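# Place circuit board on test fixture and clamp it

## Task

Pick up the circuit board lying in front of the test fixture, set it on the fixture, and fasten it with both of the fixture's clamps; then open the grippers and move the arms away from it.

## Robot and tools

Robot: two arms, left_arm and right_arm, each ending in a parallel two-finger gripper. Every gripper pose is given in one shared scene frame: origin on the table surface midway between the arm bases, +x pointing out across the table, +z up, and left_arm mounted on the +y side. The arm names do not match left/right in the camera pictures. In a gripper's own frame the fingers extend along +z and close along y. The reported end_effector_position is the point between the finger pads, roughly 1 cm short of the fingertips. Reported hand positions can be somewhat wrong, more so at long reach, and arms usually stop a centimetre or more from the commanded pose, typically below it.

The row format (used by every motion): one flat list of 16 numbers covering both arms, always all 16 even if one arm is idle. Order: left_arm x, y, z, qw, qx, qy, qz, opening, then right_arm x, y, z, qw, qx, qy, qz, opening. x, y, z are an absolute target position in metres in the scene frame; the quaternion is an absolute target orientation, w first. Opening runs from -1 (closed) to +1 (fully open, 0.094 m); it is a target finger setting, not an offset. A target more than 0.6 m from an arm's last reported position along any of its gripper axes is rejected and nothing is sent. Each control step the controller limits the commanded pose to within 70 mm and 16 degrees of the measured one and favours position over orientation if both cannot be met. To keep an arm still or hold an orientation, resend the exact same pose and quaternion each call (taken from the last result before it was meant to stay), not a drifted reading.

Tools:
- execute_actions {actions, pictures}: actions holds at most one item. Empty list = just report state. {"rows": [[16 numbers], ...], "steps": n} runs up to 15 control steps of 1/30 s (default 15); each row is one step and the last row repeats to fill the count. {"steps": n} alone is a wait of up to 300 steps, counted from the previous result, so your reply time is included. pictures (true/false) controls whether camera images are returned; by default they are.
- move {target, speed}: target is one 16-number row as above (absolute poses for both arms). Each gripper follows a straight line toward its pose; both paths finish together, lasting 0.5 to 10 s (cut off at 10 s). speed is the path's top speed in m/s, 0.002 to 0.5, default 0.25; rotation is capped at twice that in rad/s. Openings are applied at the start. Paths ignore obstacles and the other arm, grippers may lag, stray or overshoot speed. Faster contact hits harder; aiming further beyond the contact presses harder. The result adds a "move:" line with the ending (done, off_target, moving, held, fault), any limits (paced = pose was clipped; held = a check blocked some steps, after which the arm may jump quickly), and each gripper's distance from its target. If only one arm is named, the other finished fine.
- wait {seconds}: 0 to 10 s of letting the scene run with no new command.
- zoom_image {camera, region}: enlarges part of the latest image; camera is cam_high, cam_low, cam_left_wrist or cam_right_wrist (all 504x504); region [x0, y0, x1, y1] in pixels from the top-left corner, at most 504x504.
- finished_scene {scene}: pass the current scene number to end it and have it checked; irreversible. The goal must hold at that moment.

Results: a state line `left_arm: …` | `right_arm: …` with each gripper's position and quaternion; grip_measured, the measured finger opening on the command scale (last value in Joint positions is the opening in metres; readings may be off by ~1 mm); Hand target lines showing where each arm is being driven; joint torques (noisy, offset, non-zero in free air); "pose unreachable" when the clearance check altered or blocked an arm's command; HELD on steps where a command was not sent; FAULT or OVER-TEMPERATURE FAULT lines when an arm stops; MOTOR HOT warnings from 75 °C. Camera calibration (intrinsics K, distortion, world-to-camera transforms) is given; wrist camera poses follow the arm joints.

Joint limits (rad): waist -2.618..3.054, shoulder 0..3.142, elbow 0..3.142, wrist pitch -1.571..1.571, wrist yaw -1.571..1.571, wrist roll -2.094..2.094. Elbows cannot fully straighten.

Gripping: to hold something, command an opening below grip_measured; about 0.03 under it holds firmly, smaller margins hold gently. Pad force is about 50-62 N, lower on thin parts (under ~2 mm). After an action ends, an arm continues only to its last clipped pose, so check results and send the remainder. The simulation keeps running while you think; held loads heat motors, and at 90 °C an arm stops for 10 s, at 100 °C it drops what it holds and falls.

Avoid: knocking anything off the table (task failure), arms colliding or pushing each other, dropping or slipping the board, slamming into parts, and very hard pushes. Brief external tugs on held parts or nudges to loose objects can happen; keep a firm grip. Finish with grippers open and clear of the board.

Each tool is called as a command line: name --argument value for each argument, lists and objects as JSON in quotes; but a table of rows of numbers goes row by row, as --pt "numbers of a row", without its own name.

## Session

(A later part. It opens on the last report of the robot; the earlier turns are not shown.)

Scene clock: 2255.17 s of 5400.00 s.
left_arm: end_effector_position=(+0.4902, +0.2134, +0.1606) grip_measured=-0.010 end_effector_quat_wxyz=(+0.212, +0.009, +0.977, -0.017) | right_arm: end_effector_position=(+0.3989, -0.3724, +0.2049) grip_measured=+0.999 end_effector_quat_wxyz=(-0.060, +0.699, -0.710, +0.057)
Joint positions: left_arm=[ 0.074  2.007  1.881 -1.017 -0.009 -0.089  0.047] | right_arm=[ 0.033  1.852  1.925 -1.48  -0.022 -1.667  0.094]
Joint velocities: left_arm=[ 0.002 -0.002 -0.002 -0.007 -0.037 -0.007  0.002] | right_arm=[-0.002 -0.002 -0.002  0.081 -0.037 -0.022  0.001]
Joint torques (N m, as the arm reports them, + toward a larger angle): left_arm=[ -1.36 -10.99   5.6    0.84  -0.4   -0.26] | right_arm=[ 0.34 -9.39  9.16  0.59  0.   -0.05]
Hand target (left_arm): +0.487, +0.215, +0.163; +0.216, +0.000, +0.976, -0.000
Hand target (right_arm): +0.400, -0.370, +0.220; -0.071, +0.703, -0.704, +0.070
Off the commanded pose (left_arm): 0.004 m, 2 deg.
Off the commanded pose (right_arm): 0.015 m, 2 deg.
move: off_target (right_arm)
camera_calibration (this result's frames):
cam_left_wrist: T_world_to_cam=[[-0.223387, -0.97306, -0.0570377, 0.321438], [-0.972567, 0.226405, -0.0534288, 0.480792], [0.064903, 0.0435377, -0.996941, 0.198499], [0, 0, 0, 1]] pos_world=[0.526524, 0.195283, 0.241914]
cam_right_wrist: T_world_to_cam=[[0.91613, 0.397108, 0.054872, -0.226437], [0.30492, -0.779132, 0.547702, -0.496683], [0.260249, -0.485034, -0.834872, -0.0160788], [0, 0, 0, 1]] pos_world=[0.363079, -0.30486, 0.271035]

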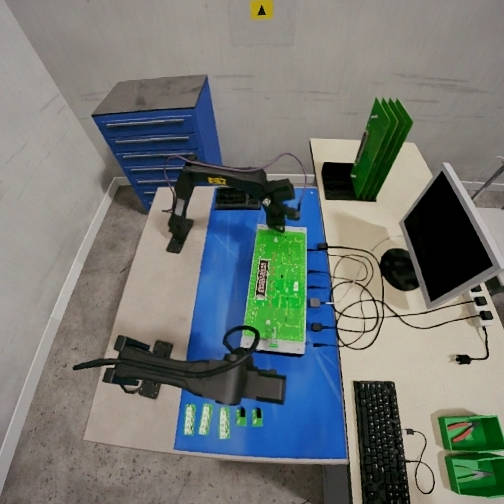

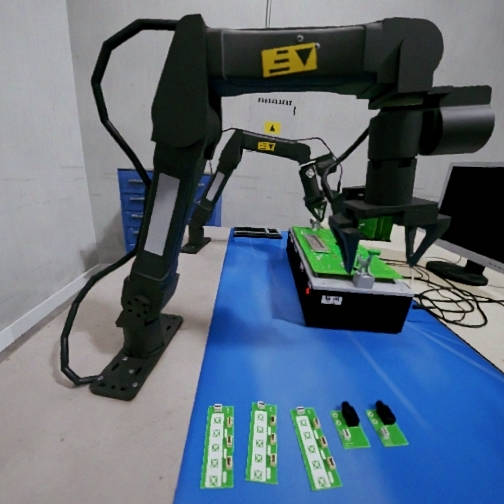

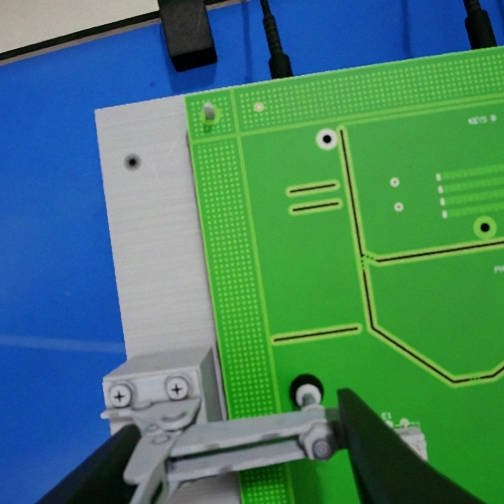

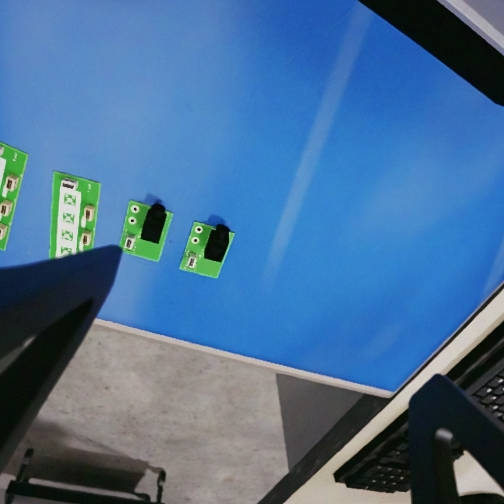

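move --target '[0.487,0.208,0.163,0.216,0,0.976,0,-0.6,0.40,-0.37,0.22,-0.07,0.70,-0.70,0.07,1]' --speed 0.02

move --target '[0.487,0.228,0.168,0.216,0,0.976,0,1,0.40,-0.37,0.22,-0.07,0.70,-0.70,0.07,1]' --speed 0.03

move --target '[0.48,0.228,0.27,0.216,0,0.976,0,1,0.40,-0.37,0.22,-0.07,0.70,-0.70,0.07,1]' --speed 0.12

Scene clock: 2263.57 s of 5400.00 s.
left_arm: end_effector_position=(+0.4903, +0.2131, +0.1607) grip_measured=-0.007 end_effector_quat_wxyz=(+0.213, +0.008, +0.977, -0.006) | right_arm: end_effector_position=(+0.3989, -0.3724, +0.2049) grip_measured=+0.999 end_effector_quat_wxyz=(-0.060, +0.699, -0.710, +0.057)
Joint positions: left_arm=[ 0.064  2.007  1.881 -1.016 -0.035 -0.094  0.047] | right_arm=[ 0.033  1.852  1.925 -1.48  -0.022 -1.667  0.094]
Joint velocities: left_arm=[ 0.017 -0.012 -0.012  0.007  0.007  0.007 -0.001] | right_arm=[-0.007  0.007  0.002 -0.066  0.007  0.037 -0.001]
Joint torques (N m, as the arm reports them, + toward a larger angle): left_arm=[ -2.04 -10.81   5.99   0.9   -0.21  -0.31] | right_arm=[ 0.33 -9.41  9.17  0.59  0.   -0.05]
Hand target (left_arm): +0.487, +0.208, +0.163; +0.216, +0.000, +0.976, -0.000
Hand target (right_arm): +0.400, -0.370, +0.220; -0.071, +0.703, -0.704, +0.070
Off the commanded pose (left_arm): 0.006 m, 1 deg.
Off the commanded pose (right_arm): 0.015 m, 2 deg.
After step 90, 4.20 s passed at rest.
move: off_target (right_arm)
camera_calibration (this result's frames):
cam_left_wrist: T_world_to_cam=[[-0.217662, -0.972892, -0.0781358, 0.321634], [-0.973688, 0.22198, -0.0515416, 0.482125], [0.0674889, 0.0648613, -0.995609, 0.192618], [0, 0, 0, 1]] pos_world=[0.526447, 0.193399, 0.241753]
cam_right_wrist: T_world_to_cam=[[0.91613, 0.397108, 0.054872, -0.226437], [0.30492, -0.779132, 0.547702, -0.496683], [0.260249, -0.485034, -0.834872, -0.0160788], [0, 0, 0, 1]] pos_world=[0.363079, -0.30486, 0.271035]

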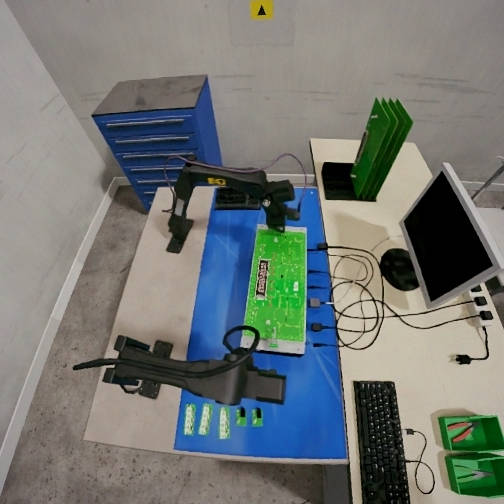

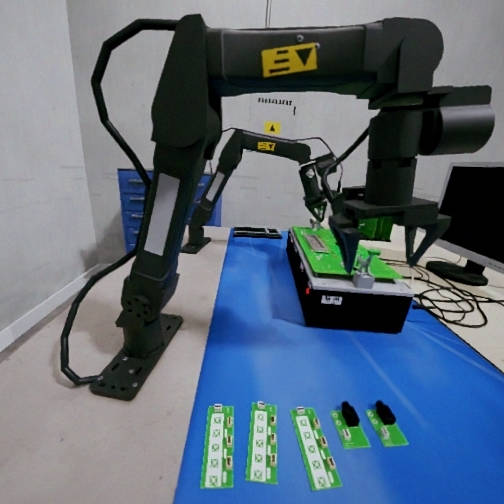

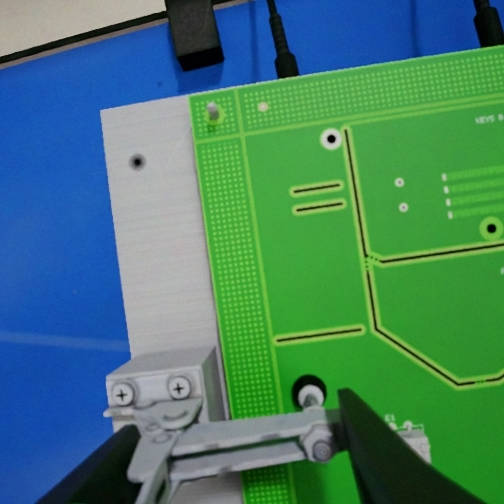

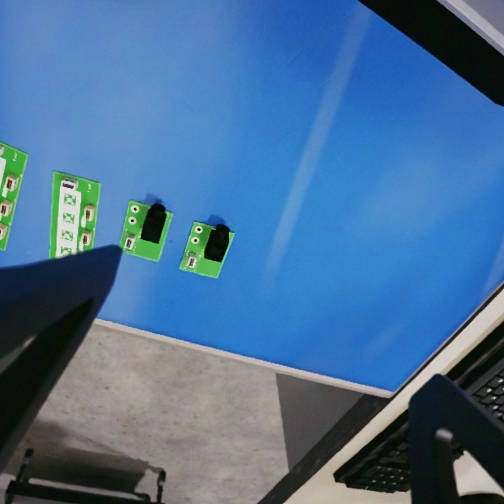

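Scene clock: 2264.43 s of 5400.00 s.
left_arm: end_effector_position=(+0.4916, +0.2239, +0.1609) grip_measured=+1.000 end_effector_quat_wxyz=(+0.214, -0.001, +0.977, -0.003) | right_arm: end_effector_position=(+0.3989, -0.3724, +0.2049) grip_measured=+0.999 end_effector_quat_wxyz=(-0.060, +0.699, -0.710, +0.057)
Joint positions: left_arm=[ 0.086  2.007  1.881 -1.015 -0.035 -0.09   0.094] | right_arm=[ 0.033  1.852  1.925 -1.48  -0.022 -1.667  0.094]
Joint velocities: left_arm=[-0.022 -0.007 -0.007 -0.007  0.022 -0.051  0.   ] | right_arm=[ 0.012  0.002 -0.007 -0.037 -0.022 -0.007  0.002]
Joint torques (N m, as the arm reports them, + toward a larger angle): left_arm=[  0.38 -11.27   6.3    0.77  -0.05  -0.01] | right_arm=[ 0.33 -9.4   9.17  0.59  0.   -0.05]
Hand target (left_arm): +0.487, +0.228, +0.168; +0.216, +0.000, +0.976, +0.000
Hand target (right_arm): +0.400, -0.370, +0.220; -0.071, +0.703, -0.704, +0.070
Off the commanded pose (left_arm): 0.009 m, 0 deg.
Off the commanded pose (right_arm): 0.015 m, 2 deg.
move: off_target (right_arm)
camera_calibration (this result's frames):
cam_left_wrist: T_world_to_cam=[[-0.199654, -0.976582, -0.0801652, 0.324786], [-0.977516, 0.20417, -0.0526934, 0.487097], [0.0678267, 0.0678423, -0.995388, 0.191112], [0, 0, 0, 1]] pos_world=[0.528028, 0.204764, 0.241934]
cam_right_wrist: T_world_to_cam=[[0.91613, 0.397108, 0.054872, -0.226437], [0.30492, -0.779132, 0.547702, -0.496683], [0.260249, -0.485034, -0.834872, -0.0160788], [0, 0, 0, 1]] pos_world=[0.363079, -0.30486, 0.271035]

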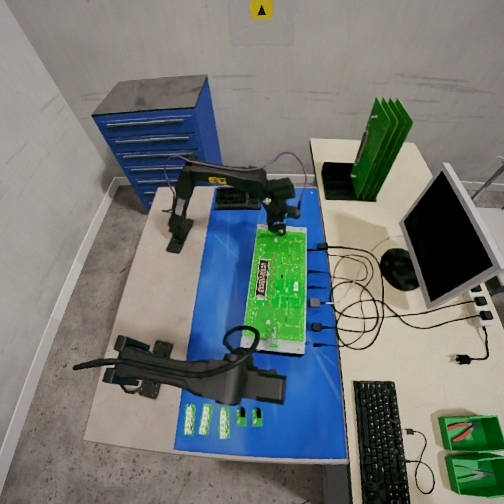

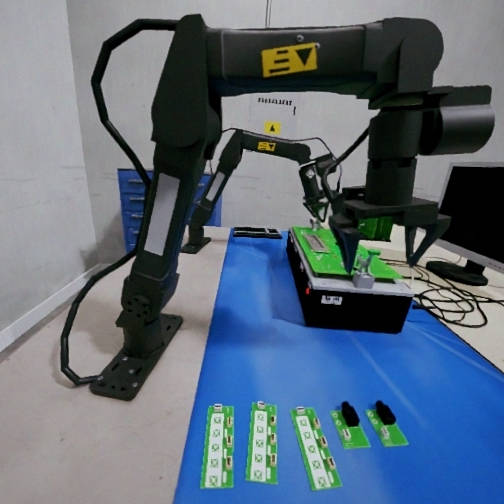

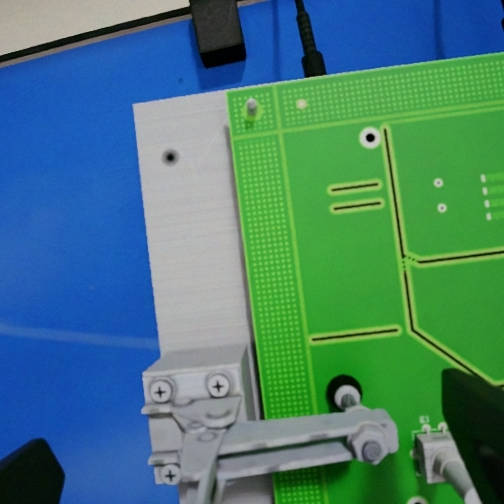

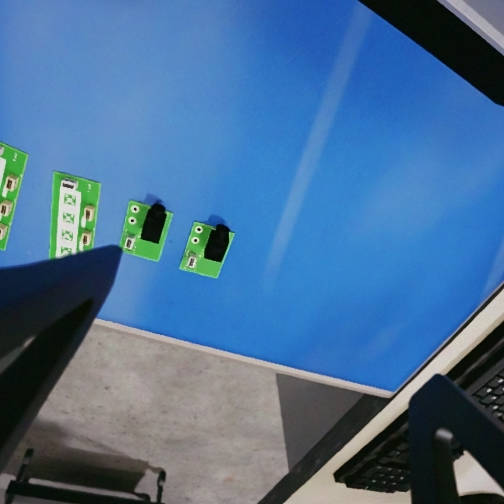

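Scene clock: 2266.03 s of 5400.00 s.
left_arm: end_effector_position=(+0.4815, +0.2249, +0.2765) grip_measured=+1.000 end_effector_quat_wxyz=(+0.236, -0.001, +0.972, -0.005) | right_arm: end_effector_position=(+0.3989, -0.3724, +0.2049) grip_measured=+0.999 end_effector_quat_wxyz=(-0.060, +0.699, -0.710, +0.057)
Joint positions: left_arm=[ 0.086  2.155  2.595 -1.535 -0.035 -0.09   0.094] | right_arm=[ 0.033  1.852  1.925 -1.48  -0.022 -1.667  0.094]
Joint velocities: left_arm=[ 0.007 -0.017 -0.012 -0.051 -0.037 -0.022  0.   ] | right_arm=[-0.007 -0.017 -0.007 -0.007  0.051  0.007  0.   ]
Joint torques (N m, as the arm reports them, + toward a larger angle): left_arm=[ 0.52 -8.15  6.69  0.77 -0.07  0.03] | right_arm=[ 0.33 -9.4   9.16  0.59  0.   -0.05]
Hand target (left_arm): +0.481, +0.228, +0.271; +0.225, +0.000, +0.974, -0.001
Hand target (right_arm): +0.400, -0.370, +0.220; -0.071, +0.703, -0.704, +0.070
Off the commanded pose (left_arm): 0.007 m, 2 deg.
Off the commanded pose (right_arm): 0.015 m, 2 deg.
joint sent to its limit (left arm) — the command would take joint 4 (wrist pitch) past its lower limit, so that joint was sent only as far as its limit.
move: off_target (right_arm)
camera_calibration (this result's frames):
cam_left_wrist: T_world_to_cam=[[-0.195957, -0.976938, -0.0848131, 0.332566], [-0.974155, 0.203847, -0.0973054, 0.493831], [0.11235, 0.0635534, -0.991634, 0.28532], [0, 0, 0, 1]] pos_world=[0.514181, 0.206098, 0.359191]
cam_right_wrist: T_world_to_cam=[[0.91613, 0.397108, 0.054872, -0.226437], [0.30492, -0.779132, 0.547702, -0.496683], [0.260249, -0.485034, -0.834872, -0.0160788], [0, 0, 0, 1]] pos_world=[0.363079, -0.30486, 0.271035]

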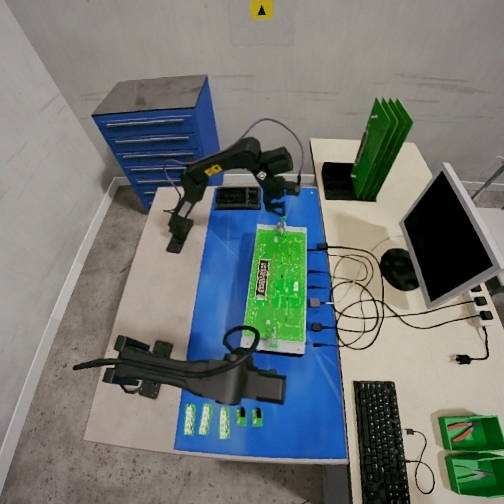

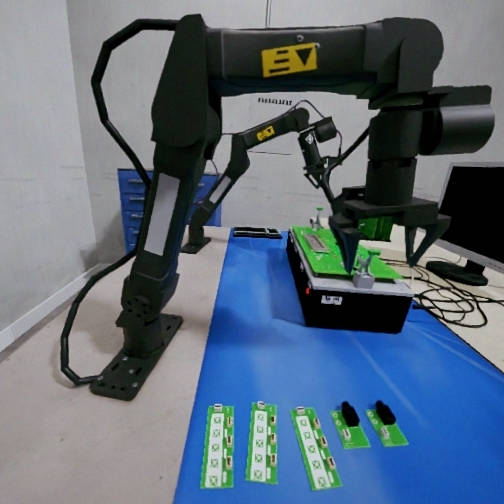

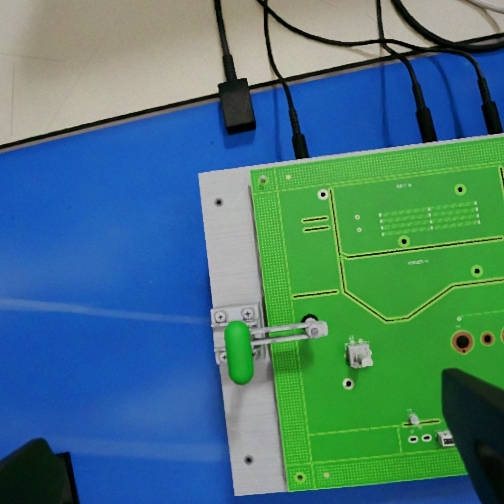

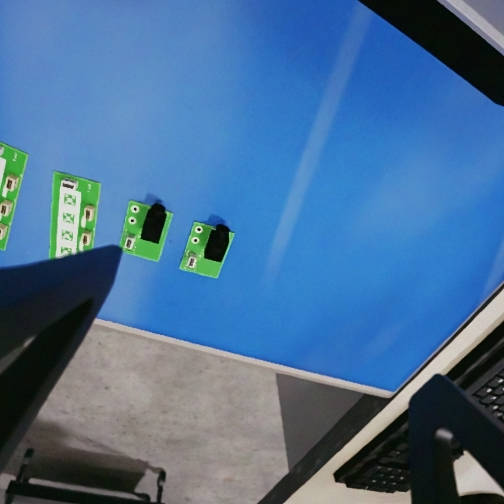

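move --target '[0.40,0.34,0.25,0.216,0,0.976,0,1,0.44,-0.232,0.26,0.216,0,0.976,0,1]' --speed 0.2

Scene clock: 2275.93 s of 5400.00 s.
left_arm: end_effector_position=(+0.4019, +0.3399, +0.2444) grip_measured=+1.000 end_effector_quat_wxyz=(+0.208, -0.002, +0.978, +0.003) | right_arm: end_effector_position=(+0.4404, -0.2332, +0.2547) grip_measured=+0.999 end_effector_quat_wxyz=(+0.213, -0.001, +0.977, +0.004)
Joint positions: left_arm=[ 0.41   1.754  1.893 -1.299  0.086  0.205  0.094] | right_arm=[ 0.431  1.872  2.084 -1.366  0.109  0.259  0.094]
Joint velocities: left_arm=[-0.007 -0.007 -0.007 -0.037  0.022 -0.037  0.   ] | right_arm=[ 0.032 -0.002 -0.022 -0.007 -0.051 -0.051  0.   ]
Joint torques (N m, as the arm reports them, + toward a larger angle): left_arm=[ 0.62 -8.87  5.25  0.86  0.16  0.01] | right_arm=[ 0.41 -7.65  8.74  1.07  0.18  0.13]
Hand target (left_arm): +0.397, +0.339, +0.249; +0.215, +0.000, +0.977, +0.000
Hand target (right_arm): +0.443, -0.231, +0.260; +0.220, +0.002, +0.976, +0.002
Off the commanded pose (left_arm): 0.006 m, 1 deg.
Off the commanded pose (right_arm): 0.005 m, 1 deg.
After step 90, 2.40 s passed at rest.
move: done
camera_calibration (this result's frames):
cam_left_wrist: T_world_to_cam=[[-0.195341, -0.976843, -0.0872858, 0.426944], [-0.979161, 0.199294, -0.0390593, 0.379067], [0.0555504, 0.077837, -0.995417, 0.27398], [0, 0, 0, 1]] pos_world=[0.439348, 0.320185, 0.324796]
cam_right_wrist: T_world_to_cam=[[0.418277, -0.90523, 0.0748505, -0.412058], [-0.904707, -0.407854, 0.123129, 0.299305], [-0.0809317, -0.11922, -0.989564, 0.357135], [0, 0, 0, 1]] pos_world=[0.472041, -0.208357, 0.347398]

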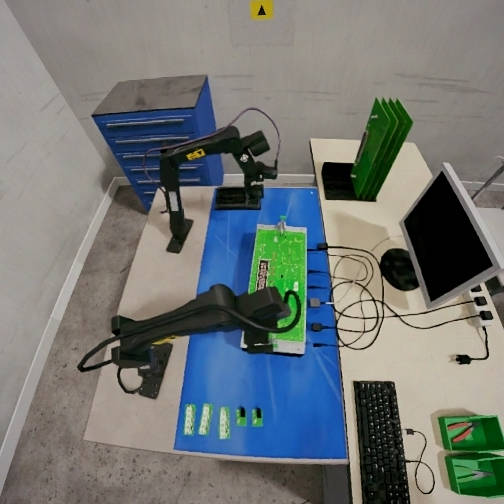

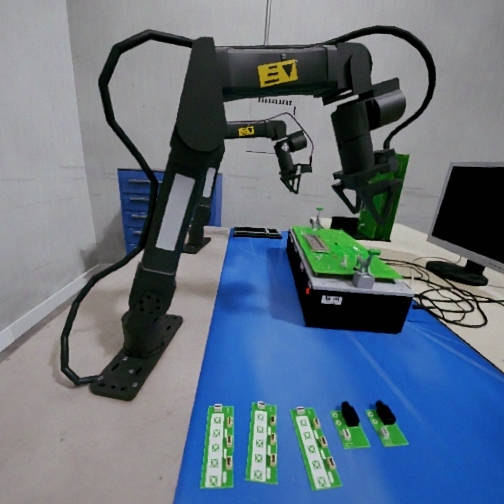

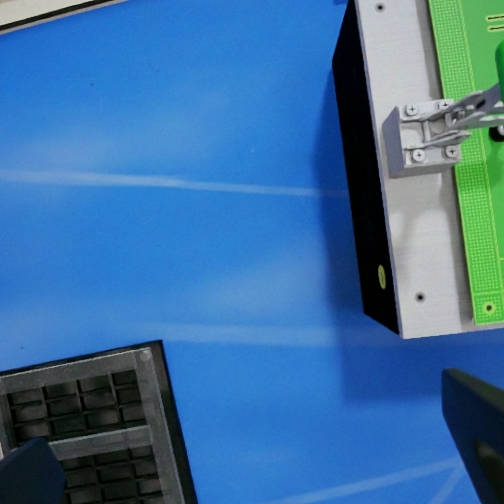

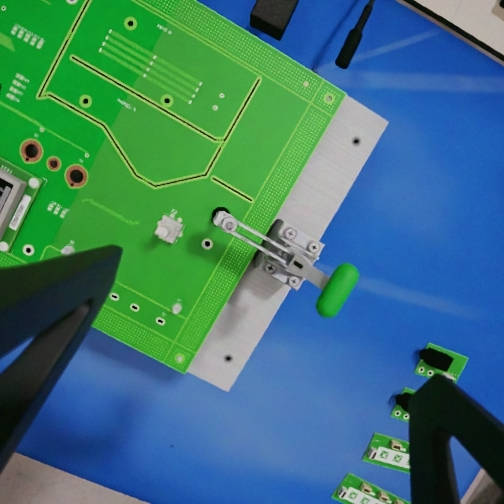

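move --target '[0.40,0.34,0.25,0.216,0,0.976,0,1,0.452,-0.243,0.25,0.216,0,0.976,0,1]'

move --target '[0.40,0.34,0.25,0.216,0,0.976,0,1,0.46,-0.243,0.166,0.216,0,0.976,0,1]' --speed 0.07

Scene clock: 2285.77 s of 5400.00 s.
left_arm: end_effector_position=(+0.4019, +0.3398, +0.2444) grip_measured=+1.000 end_effector_quat_wxyz=(+0.208, -0.002, +0.978, +0.002) | right_arm: end_effector_position=(+0.4462, -0.2421, +0.2564) grip_measured=+0.999 end_effector_quat_wxyz=(+0.221, +0.002, +0.975, +0.001)
Joint positions: left_arm=[ 0.41   1.754  1.893 -1.299  0.087  0.206  0.094] | right_arm=[ 0.407  1.872  2.085 -1.35   0.11   0.241  0.094]
Joint velocities: left_arm=[-0.032 -0.007  0.007  0.007 -0.037  0.007  0.   ] | right_arm=[ 0.002 -0.012  0.007 -0.022 -0.007 -0.007 -0.002]
Joint torques (N m, as the arm reports them, + toward a larger angle): left_arm=[ 0.74 -8.25  6.39  0.8   0.16  0.03] | right_arm=[-0.41 -6.87  6.82  1.28  0.05 -0.1 ]
Hand target (left_arm): +0.400, +0.340, +0.250; +0.216, -0.000, +0.976, +0.000
Hand target (right_arm): +0.452, -0.243, +0.250; +0.216, -0.000, +0.976, +0.000
Off the commanded pose (left_arm): 0.006 m, 1 deg.
Off the commanded pose (right_arm): 0.009 m, 1 deg.
After step 90, 6.13 s passed at rest.
move: done
camera_calibration (this result's frames):
cam_left_wrist: T_world_to_cam=[[-0.195965, -0.976761, -0.0868026, 0.426925], [-0.979024, 0.199913, -0.0393169, 0.378917], [0.0557563, 0.0772771, -0.995449, 0.274115], [0, 0, 0, 1]] pos_world=[0.439348, 0.32007, 0.324823]
cam_right_wrist: T_world_to_cam=[[0.41052, -0.907841, 0.0854335, -0.422554], [-0.909449, -0.40084, 0.110585, 0.307689], [-0.0661488, -0.123095, -0.990188, 0.350884], [0, 0, 0, 1]] pos_world=[0.476505, -0.217086, 0.349515]

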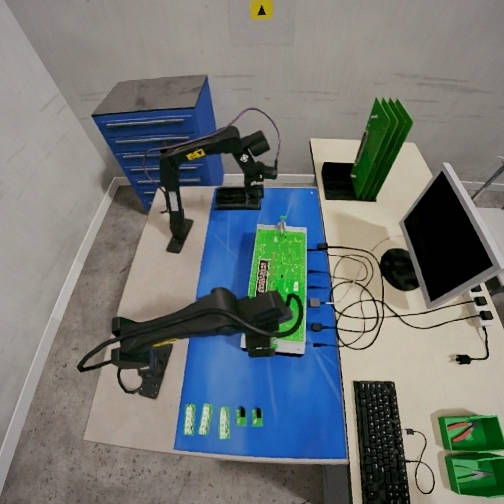

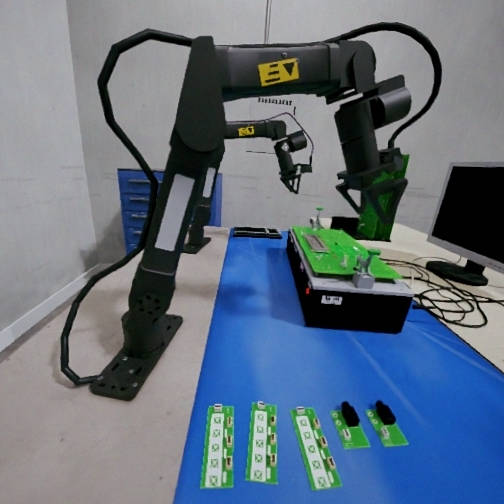

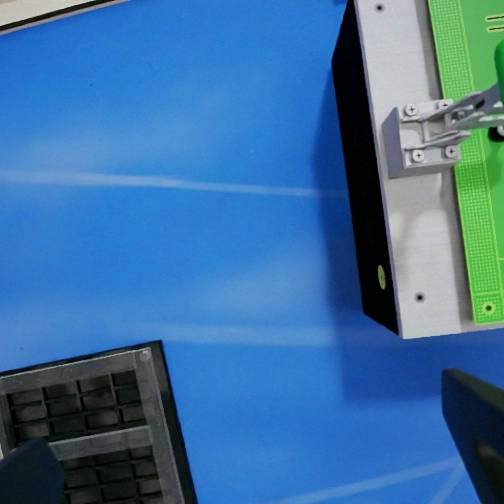

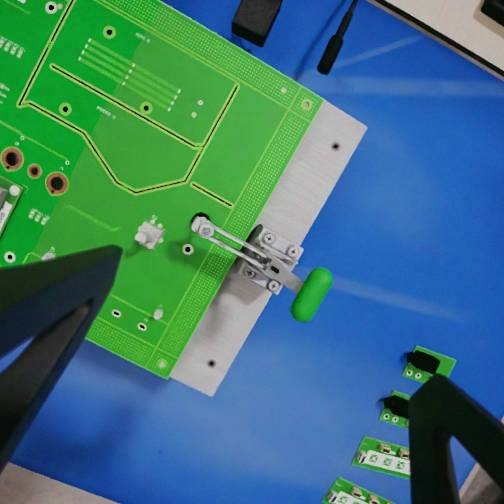

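Scene clock: 2287.60 s of 5400.00 s.
left_arm: end_effector_position=(+0.4019, +0.3397, +0.2444) grip_measured=+1.000 end_effector_quat_wxyz=(+0.208, -0.002, +0.978, +0.002) | right_arm: end_effector_position=(+0.4611, -0.2382, +0.1621) grip_measured=+0.999 end_effector_quat_wxyz=(+0.211, -0.002, +0.977, -0.002)
Joint positions: left_arm=[ 0.41   1.754  1.893 -1.299  0.088  0.206  0.094] | right_arm=[ 0.407  1.853  1.679 -0.985  0.11   0.234  0.094]
Joint velocities: left_arm=[ 0.002  0.002 -0.007  0.007 -0.154  0.007  0.   ] | right_arm=[ 0.002 -0.012  0.002  0.037 -0.022  0.022 -0.001]
Joint torques (N m, as the arm reports them, + toward a larger angle): left_arm=[ 0.87 -8.33  6.49  0.8   0.2   0.  ] | right_arm=[ -0.87 -10.85   5.56   1.21   0.01  -0.06]
Hand target (left_arm): +0.400, +0.340, +0.250; +0.216, -0.000, +0.976, +0.000
Hand target (right_arm): +0.459, -0.243, +0.165; +0.216, +0.000, +0.976, -0.000
Off the commanded pose (left_arm): 0.006 m, 1 deg.
Off the commanded pose (right_arm): 0.006 m, 1 deg.
move: done
camera_calibration (this result's frames):
cam_left_wrist: T_world_to_cam=[[-0.196108, -0.976761, -0.0864854, 0.426842], [-0.978991, 0.200049, -0.0394624, 0.37892], [0.0558467, 0.0769295, -0.995471, 0.274212], [0, 0, 0, 1]] pos_world=[0.439352, 0.320025, 0.324839]
cam_right_wrist: T_world_to_cam=[[0.417255, -0.904871, 0.084296, -0.419198], [-0.904759, -0.404888, 0.132198, 0.326598], [-0.0854914, -0.131428, -0.987633, 0.265468], [0, 0, 0, 1]] pos_world=[0.4931, -0.212194, 0.254346]

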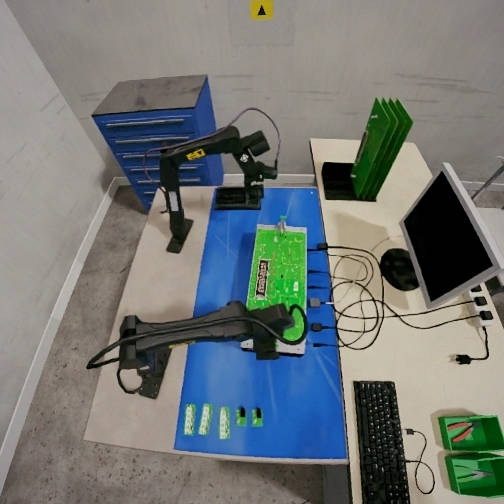

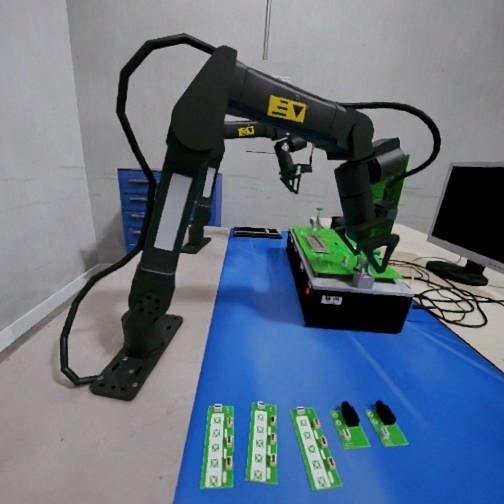

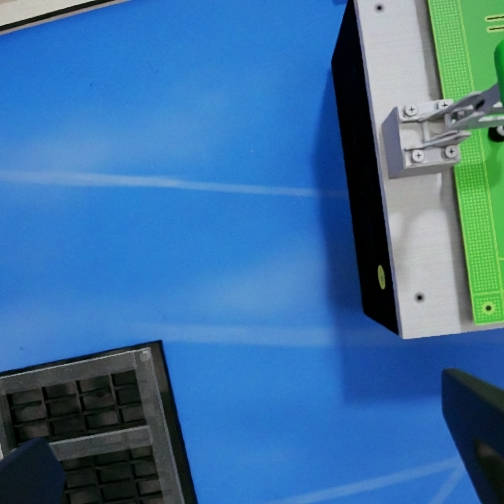

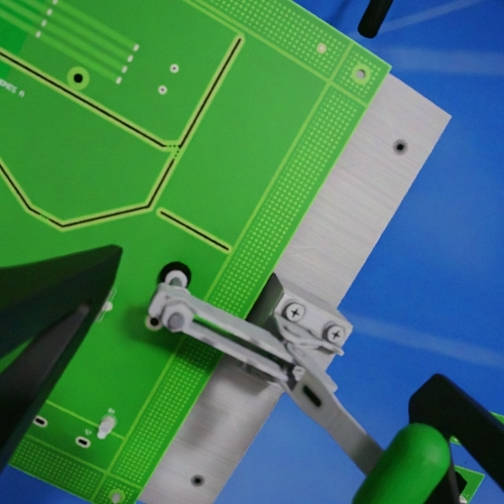

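move --target '[0.40,0.34,0.25,0.216,0,0.976,0,1,0.46,-0.222,0.163,0.216,0,0.976,0,-0.5]' --speed 0.02

move --target '[0.40,0.34,0.25,0.216,0,0.976,0,1,0.46,-0.236,0.168,0.216,0,0.976,0,1]' --speed 0.03

move --target '[0.40,0.34,0.25,0.216,0,0.976,0,1,0.45,-0.236,0.27,0.216,0,0.976,0,1]' --speed 0.12

Scene clock: 2293.87 s of 5400.00 s.
left_arm: end_effector_position=(+0.4019, +0.3397, +0.2444) grip_measured=+1.000 end_effector_quat_wxyz=(+0.208, -0.002, +0.978, +0.002) | right_arm: end_effector_position=(+0.4651, -0.2377, +0.1661) grip_measured=-0.498 end_effector_quat_wxyz=(+0.226, +0.012, +0.974, -0.012)
Joint positions: left_arm=[ 0.41   1.754  1.893 -1.299  0.088  0.206  0.094] | right_arm=[ 0.421  1.851  1.68  -0.967  0.148  0.268  0.024]
Joint velocities: left_arm=[-0.012 -0.007 -0.007 -0.007  0.081  0.037  0.   ] | right_arm=[-0.007  0.002 -0.012 -0.037 -0.022  0.066  0.   ]
Joint torques (N m, as the arm reports them, + toward a larger angle): left_arm=[ 0.56 -8.3   6.2   0.8   0.18  0.  ] | right_arm=[ 1.55 -8.39  7.51  1.09 -0.14  0.07]
Hand target (left_arm): +0.400, +0.340, +0.250; +0.216, -0.000, +0.976, +0.000
Hand target (right_arm): +0.460, -0.222, +0.163; +0.216, +0.000, +0.976, -0.000
Off the commanded pose (left_arm): 0.006 m, 1 deg.
Off the commanded pose (right_arm): 0.017 m, 2 deg.
After step 90, 2.23 s passed at rest.
move: off_target (right_arm)
camera_calibration (this result's frames):
cam_left_wrist: T_world_to_cam=[[-0.196108, -0.976761, -0.0864854, 0.426842], [-0.978991, 0.200049, -0.0394624, 0.37892], [0.0558467, 0.0769295, -0.995471, 0.274212], [0, 0, 0, 1]] pos_world=[0.439352, 0.320025, 0.324839]
cam_right_wrist: T_world_to_cam=[[0.385236, -0.916361, 0.108977, -0.412733], [-0.920873, -0.374071, 0.109833, 0.348449], [-0.0598816, -0.142666, -0.987958, 0.255316], [0, 0, 0, 1]] pos_world=[0.495166, -0.211442, 0.258949]

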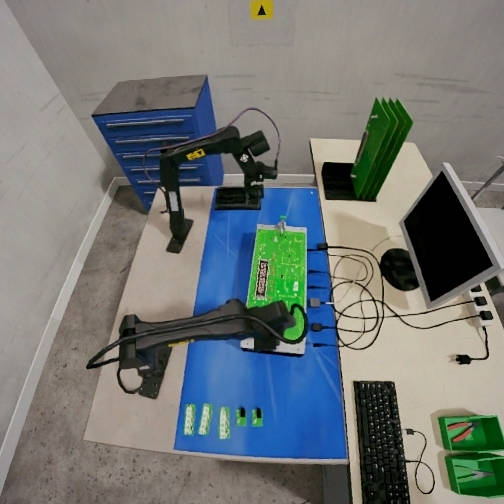

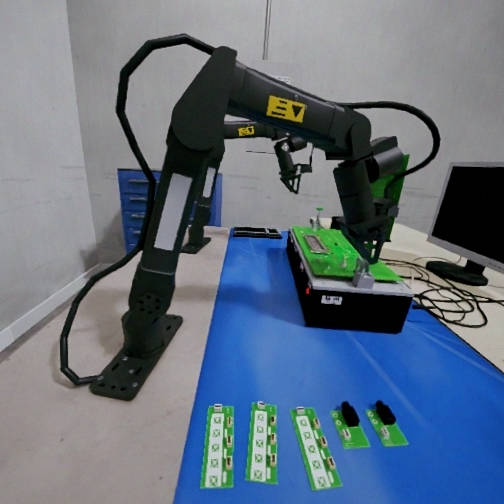

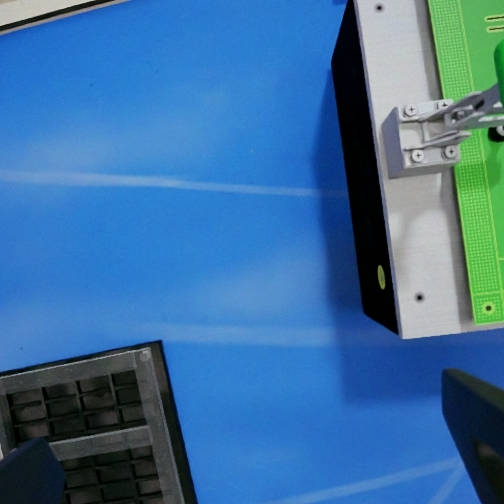

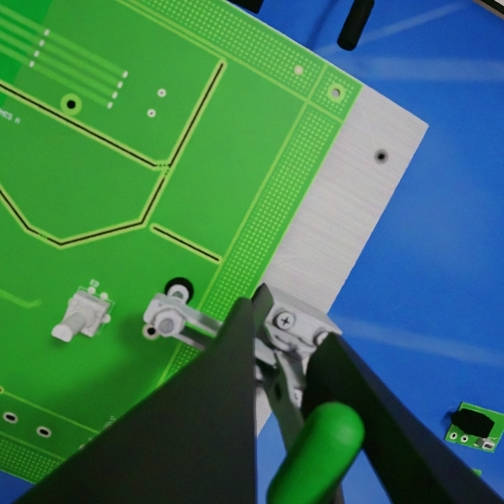

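Scene clock: 2294.77 s of 5400.00 s.
left_arm: end_effector_position=(+0.4019, +0.3397, +0.2444) grip_measured=+1.000 end_effector_quat_wxyz=(+0.208, -0.002, +0.978, +0.002) | right_arm: end_effector_position=(+0.4620, -0.2348, +0.1645) grip_measured=+0.999 end_effector_quat_wxyz=(+0.218, +0.003, +0.976, -0.004)
Joint positions: left_arm=[ 0.41   1.754  1.893 -1.299  0.088  0.206  0.094] | right_arm=[ 0.42   1.851  1.68  -0.978  0.124  0.252  0.094]
Joint velocities: left_arm=[-0.002  0.007 -0.007 -0.022 -0.037  0.007  0.   ] | right_arm=[ 0.012 -0.017 -0.017  0.022  0.022 -0.095 -0.   ]
Joint torques (N m, as the arm reports them, + toward a larger angle): left_arm=[ 0.56 -8.39  6.3   0.82  0.18  0.01] | right_arm=[-0.46 -9.55  7.54  1.08 -0.04 -0.04]
Hand target (left_arm): +0.400, +0.340, +0.250; +0.216, -0.000, +0.976, +0.000
Hand target (right_arm): +0.460, -0.236, +0.168; +0.216, -0.000, +0.976, -0.000
Off the commanded pose (left_arm): 0.006 m, 1 deg.
Off the commanded pose (right_arm): 0.004 m, 1 deg.
move: done
camera_calibration (this result's frames):
cam_left_wrist: T_world_to_cam=[[-0.196108, -0.976761, -0.0864854, 0.426842], [-0.978991, 0.200049, -0.0394624, 0.37892], [0.0558467, 0.0769295, -0.995471, 0.274212], [0, 0, 0, 1]] pos_world=[0.439352, 0.320025, 0.324839]
cam_right_wrist: T_world_to_cam=[[0.407308, -0.90869, 0.0915585, -0.414238], [-0.910353, -0.395917, 0.120449, 0.335128], [-0.0732009, -0.13241, -0.988488, 0.262584], [0, 0, 0, 1]] pos_world=[0.493029, -0.208962, 0.257122]

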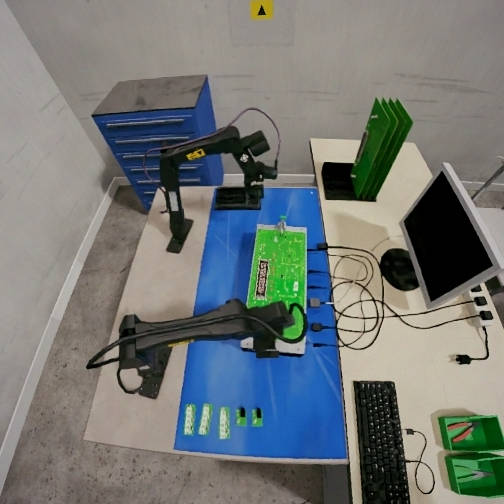

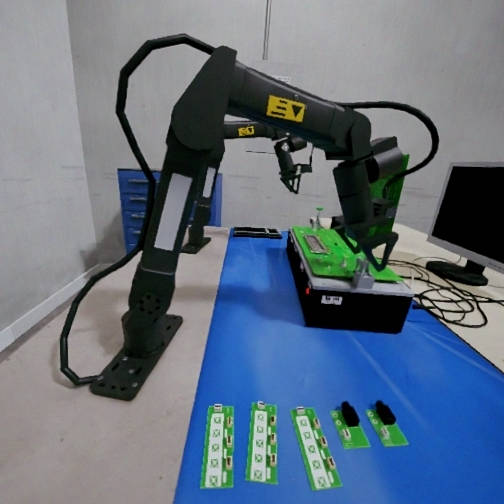

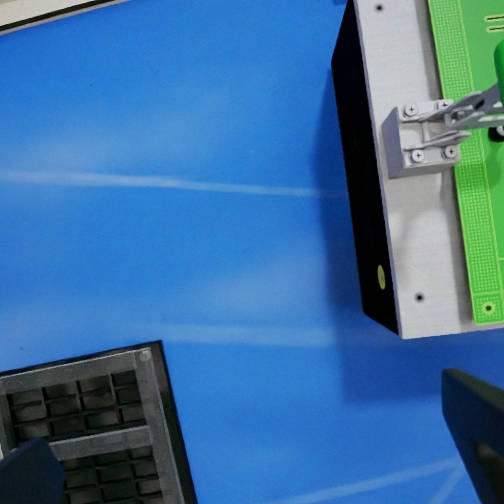

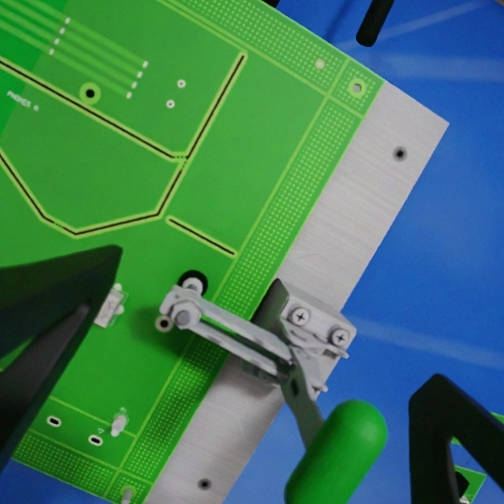

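Scene clock: 2296.33 s of 5400.00 s.
left_arm: end_effector_position=(+0.4019, +0.3397, +0.2444) grip_measured=+1.000 end_effector_quat_wxyz=(+0.208, -0.002, +0.978, +0.002) | right_arm: end_effector_position=(+0.4503, -0.2381, +0.2651) grip_measured=+0.999 end_effector_quat_wxyz=(+0.213, +0.002, +0.977, -0.005)
Joint positions: left_arm=[ 0.41   1.754  1.893 -1.299  0.088  0.206  0.094] | right_arm=[ 0.42   1.948  2.237 -1.448  0.124  0.252  0.094]
Joint velocities: left_arm=[ 0.007  0.007 -0.012 -0.007  0.095 -0.037  0.   ] | right_arm=[ 0.007 -0.007 -0.007 -0.066  0.066 -0.066  0.001]
Joint torques (N m, as the arm reports them, + toward a larger angle): left_arm=[ 0.61 -8.2   6.49  0.84  0.17  0.04] | right_arm=[ 0.   -8.34  8.64  1.03 -0.02  0.  ]
Hand target (left_arm): +0.400, +0.340, +0.250; +0.216, -0.000, +0.976, +0.000
Hand target (right_arm): +0.451, -0.236, +0.270; +0.216, -0.000, +0.976, -0.000
Off the commanded pose (left_arm): 0.006 m, 1 deg.
Off the commanded pose (right_arm): 0.005 m, 1 deg.
move: done
camera_calibration (this result's frames):
cam_left_wrist: T_world_to_cam=[[-0.196108, -0.976761, -0.0864854, 0.426842], [-0.978991, 0.200049, -0.0394624, 0.37892], [0.0558467, 0.0769295, -0.995471, 0.274212], [0, 0, 0, 1]] pos_world=[0.439352, 0.320025, 0.324839]
cam_right_wrist: T_world_to_cam=[[0.408242, -0.908428, 0.0899888, -0.421608], [-0.90906, -0.395554, 0.130947, 0.307773], [-0.08336, -0.135263, -0.987297, 0.364295], [0, 0, 0, 1]] pos_world=[0.48227, -0.211983, 0.357306]

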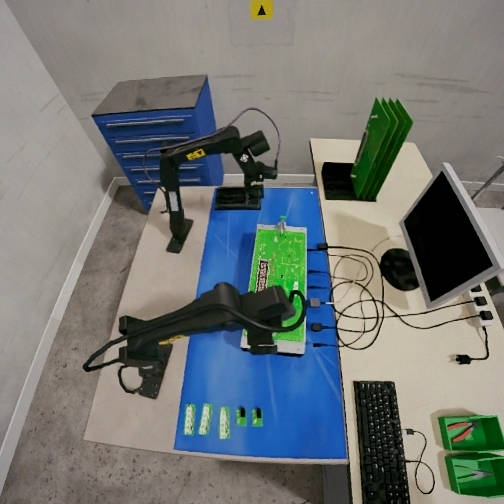

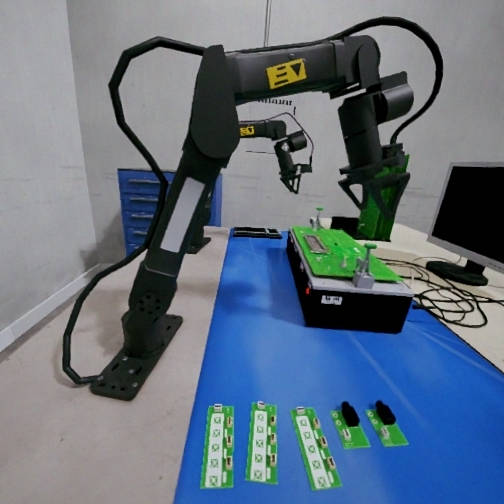

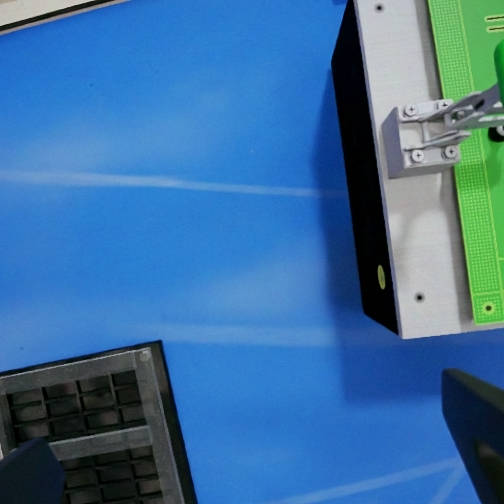

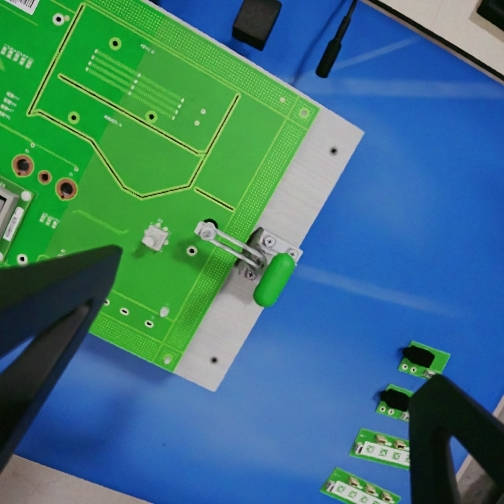

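move --target '[0.40,0.34,0.25,0.216,0,0.976,0,1,0.33,-0.37,0.27,0.216,0,0.976,0,1]'

zoom_image --camera "cam_low" --region '[270,180,430,310]'

Scene clock: 2302.13 s of 5400.00 s.
left_arm: end_effector_position=(+0.4019, +0.3397, +0.2444) grip_measured=+1.000 end_effector_quat_wxyz=(+0.208, -0.002, +0.978, +0.002) | right_arm: end_effector_position=(+0.3342, -0.3715, +0.2749) grip_measured=+0.999 end_effector_quat_wxyz=(+0.219, +0.003, +0.976, -0.005)
Joint positions: left_arm=[ 0.41   1.754  1.893 -1.299  0.088  0.206  0.094] | right_arm=[-0.006  1.426  1.681 -1.387 -0.053 -0.134  0.094]
Joint velocities: left_arm=[-0.002 -0.022  0.007 -0.022 -0.007  0.007  0.   ] | right_arm=[ 0.002 -0.012  0.002 -0.022 -0.081 -0.037 -0.   ]
Joint torques (N m, as the arm reports them, + toward a larger angle): left_arm=[ 0.56 -8.3   6.41  0.82  0.18  0.01] | right_arm=[-0.54 -5.67  4.34  1.18 -0.2  -0.02]
Hand target (left_arm): +0.400, +0.340, +0.250; +0.216, -0.000, +0.976, +0.000
Hand target (right_arm): +0.328, -0.370, +0.271; +0.213, +0.000, +0.977, +0.001
Off the commanded pose (left_arm): 0.006 m, 1 deg.
Off the commanded pose (right_arm): 0.007 m, 1 deg.
After step 90, 1.40 s passed at rest.
move: done
camera_calibration (this result's frames):
cam_left_wrist: T_world_to_cam=[[-0.196108, -0.976761, -0.0864854, 0.426842], [-0.978991, 0.200049, -0.0394624, 0.37892], [0.0558467, 0.0769295, -0.995471, 0.274212], [0, 0, 0, 1]] pos_world=[0.439352, 0.320025, 0.324839]
cam_right_wrist: T_world_to_cam=[[0.405771, -0.909057, 0.0946896, -0.496983], [-0.911173, -0.394244, 0.119733, 0.152463], [-0.0715134, -0.134863, -0.98828, 0.342716], [0, 0, 0, 1]] pos_world=[0.36509, -0.345459, 0.367504]

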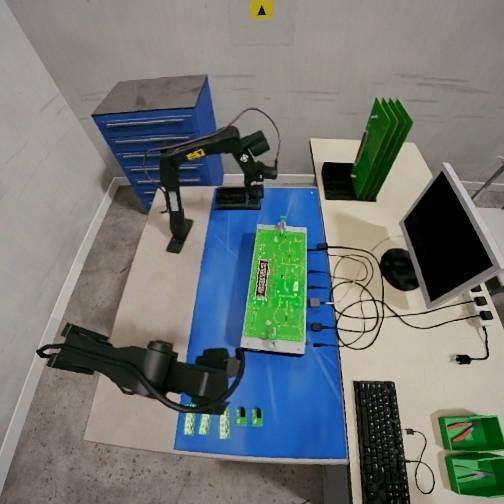

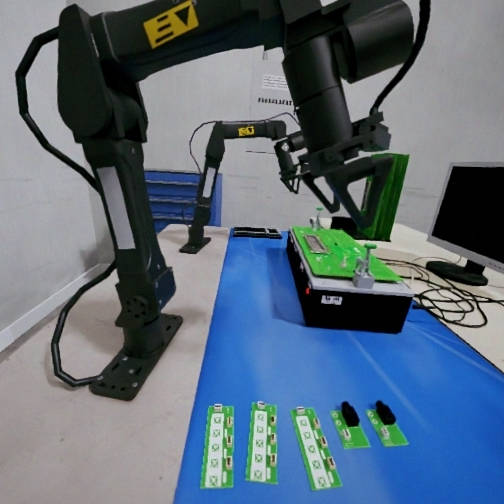

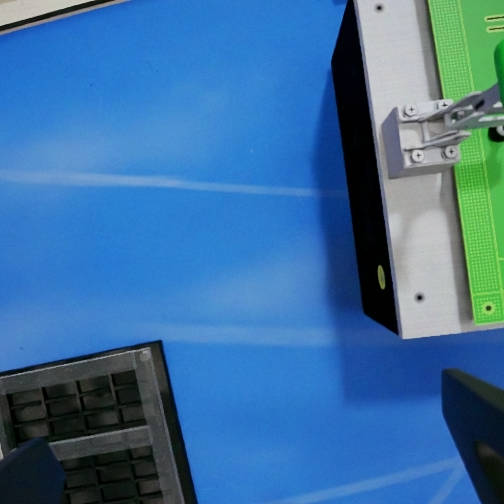

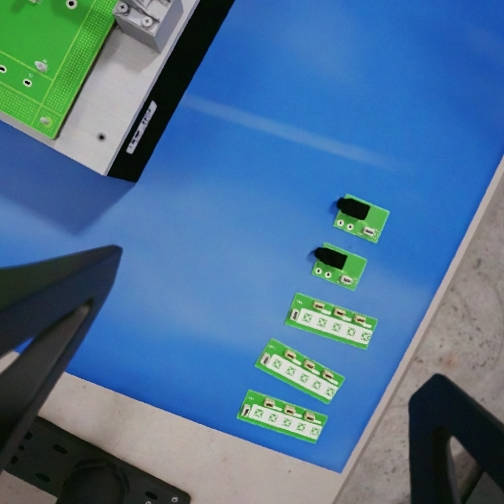

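Region (270, 180, 430, 310) of cam_low's 504x504 image, scaled by 3.150, with more detail than that image has; it fills the top 410 rows of this view, and the rest is white.

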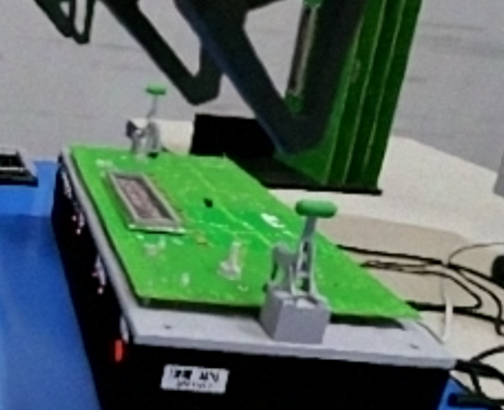

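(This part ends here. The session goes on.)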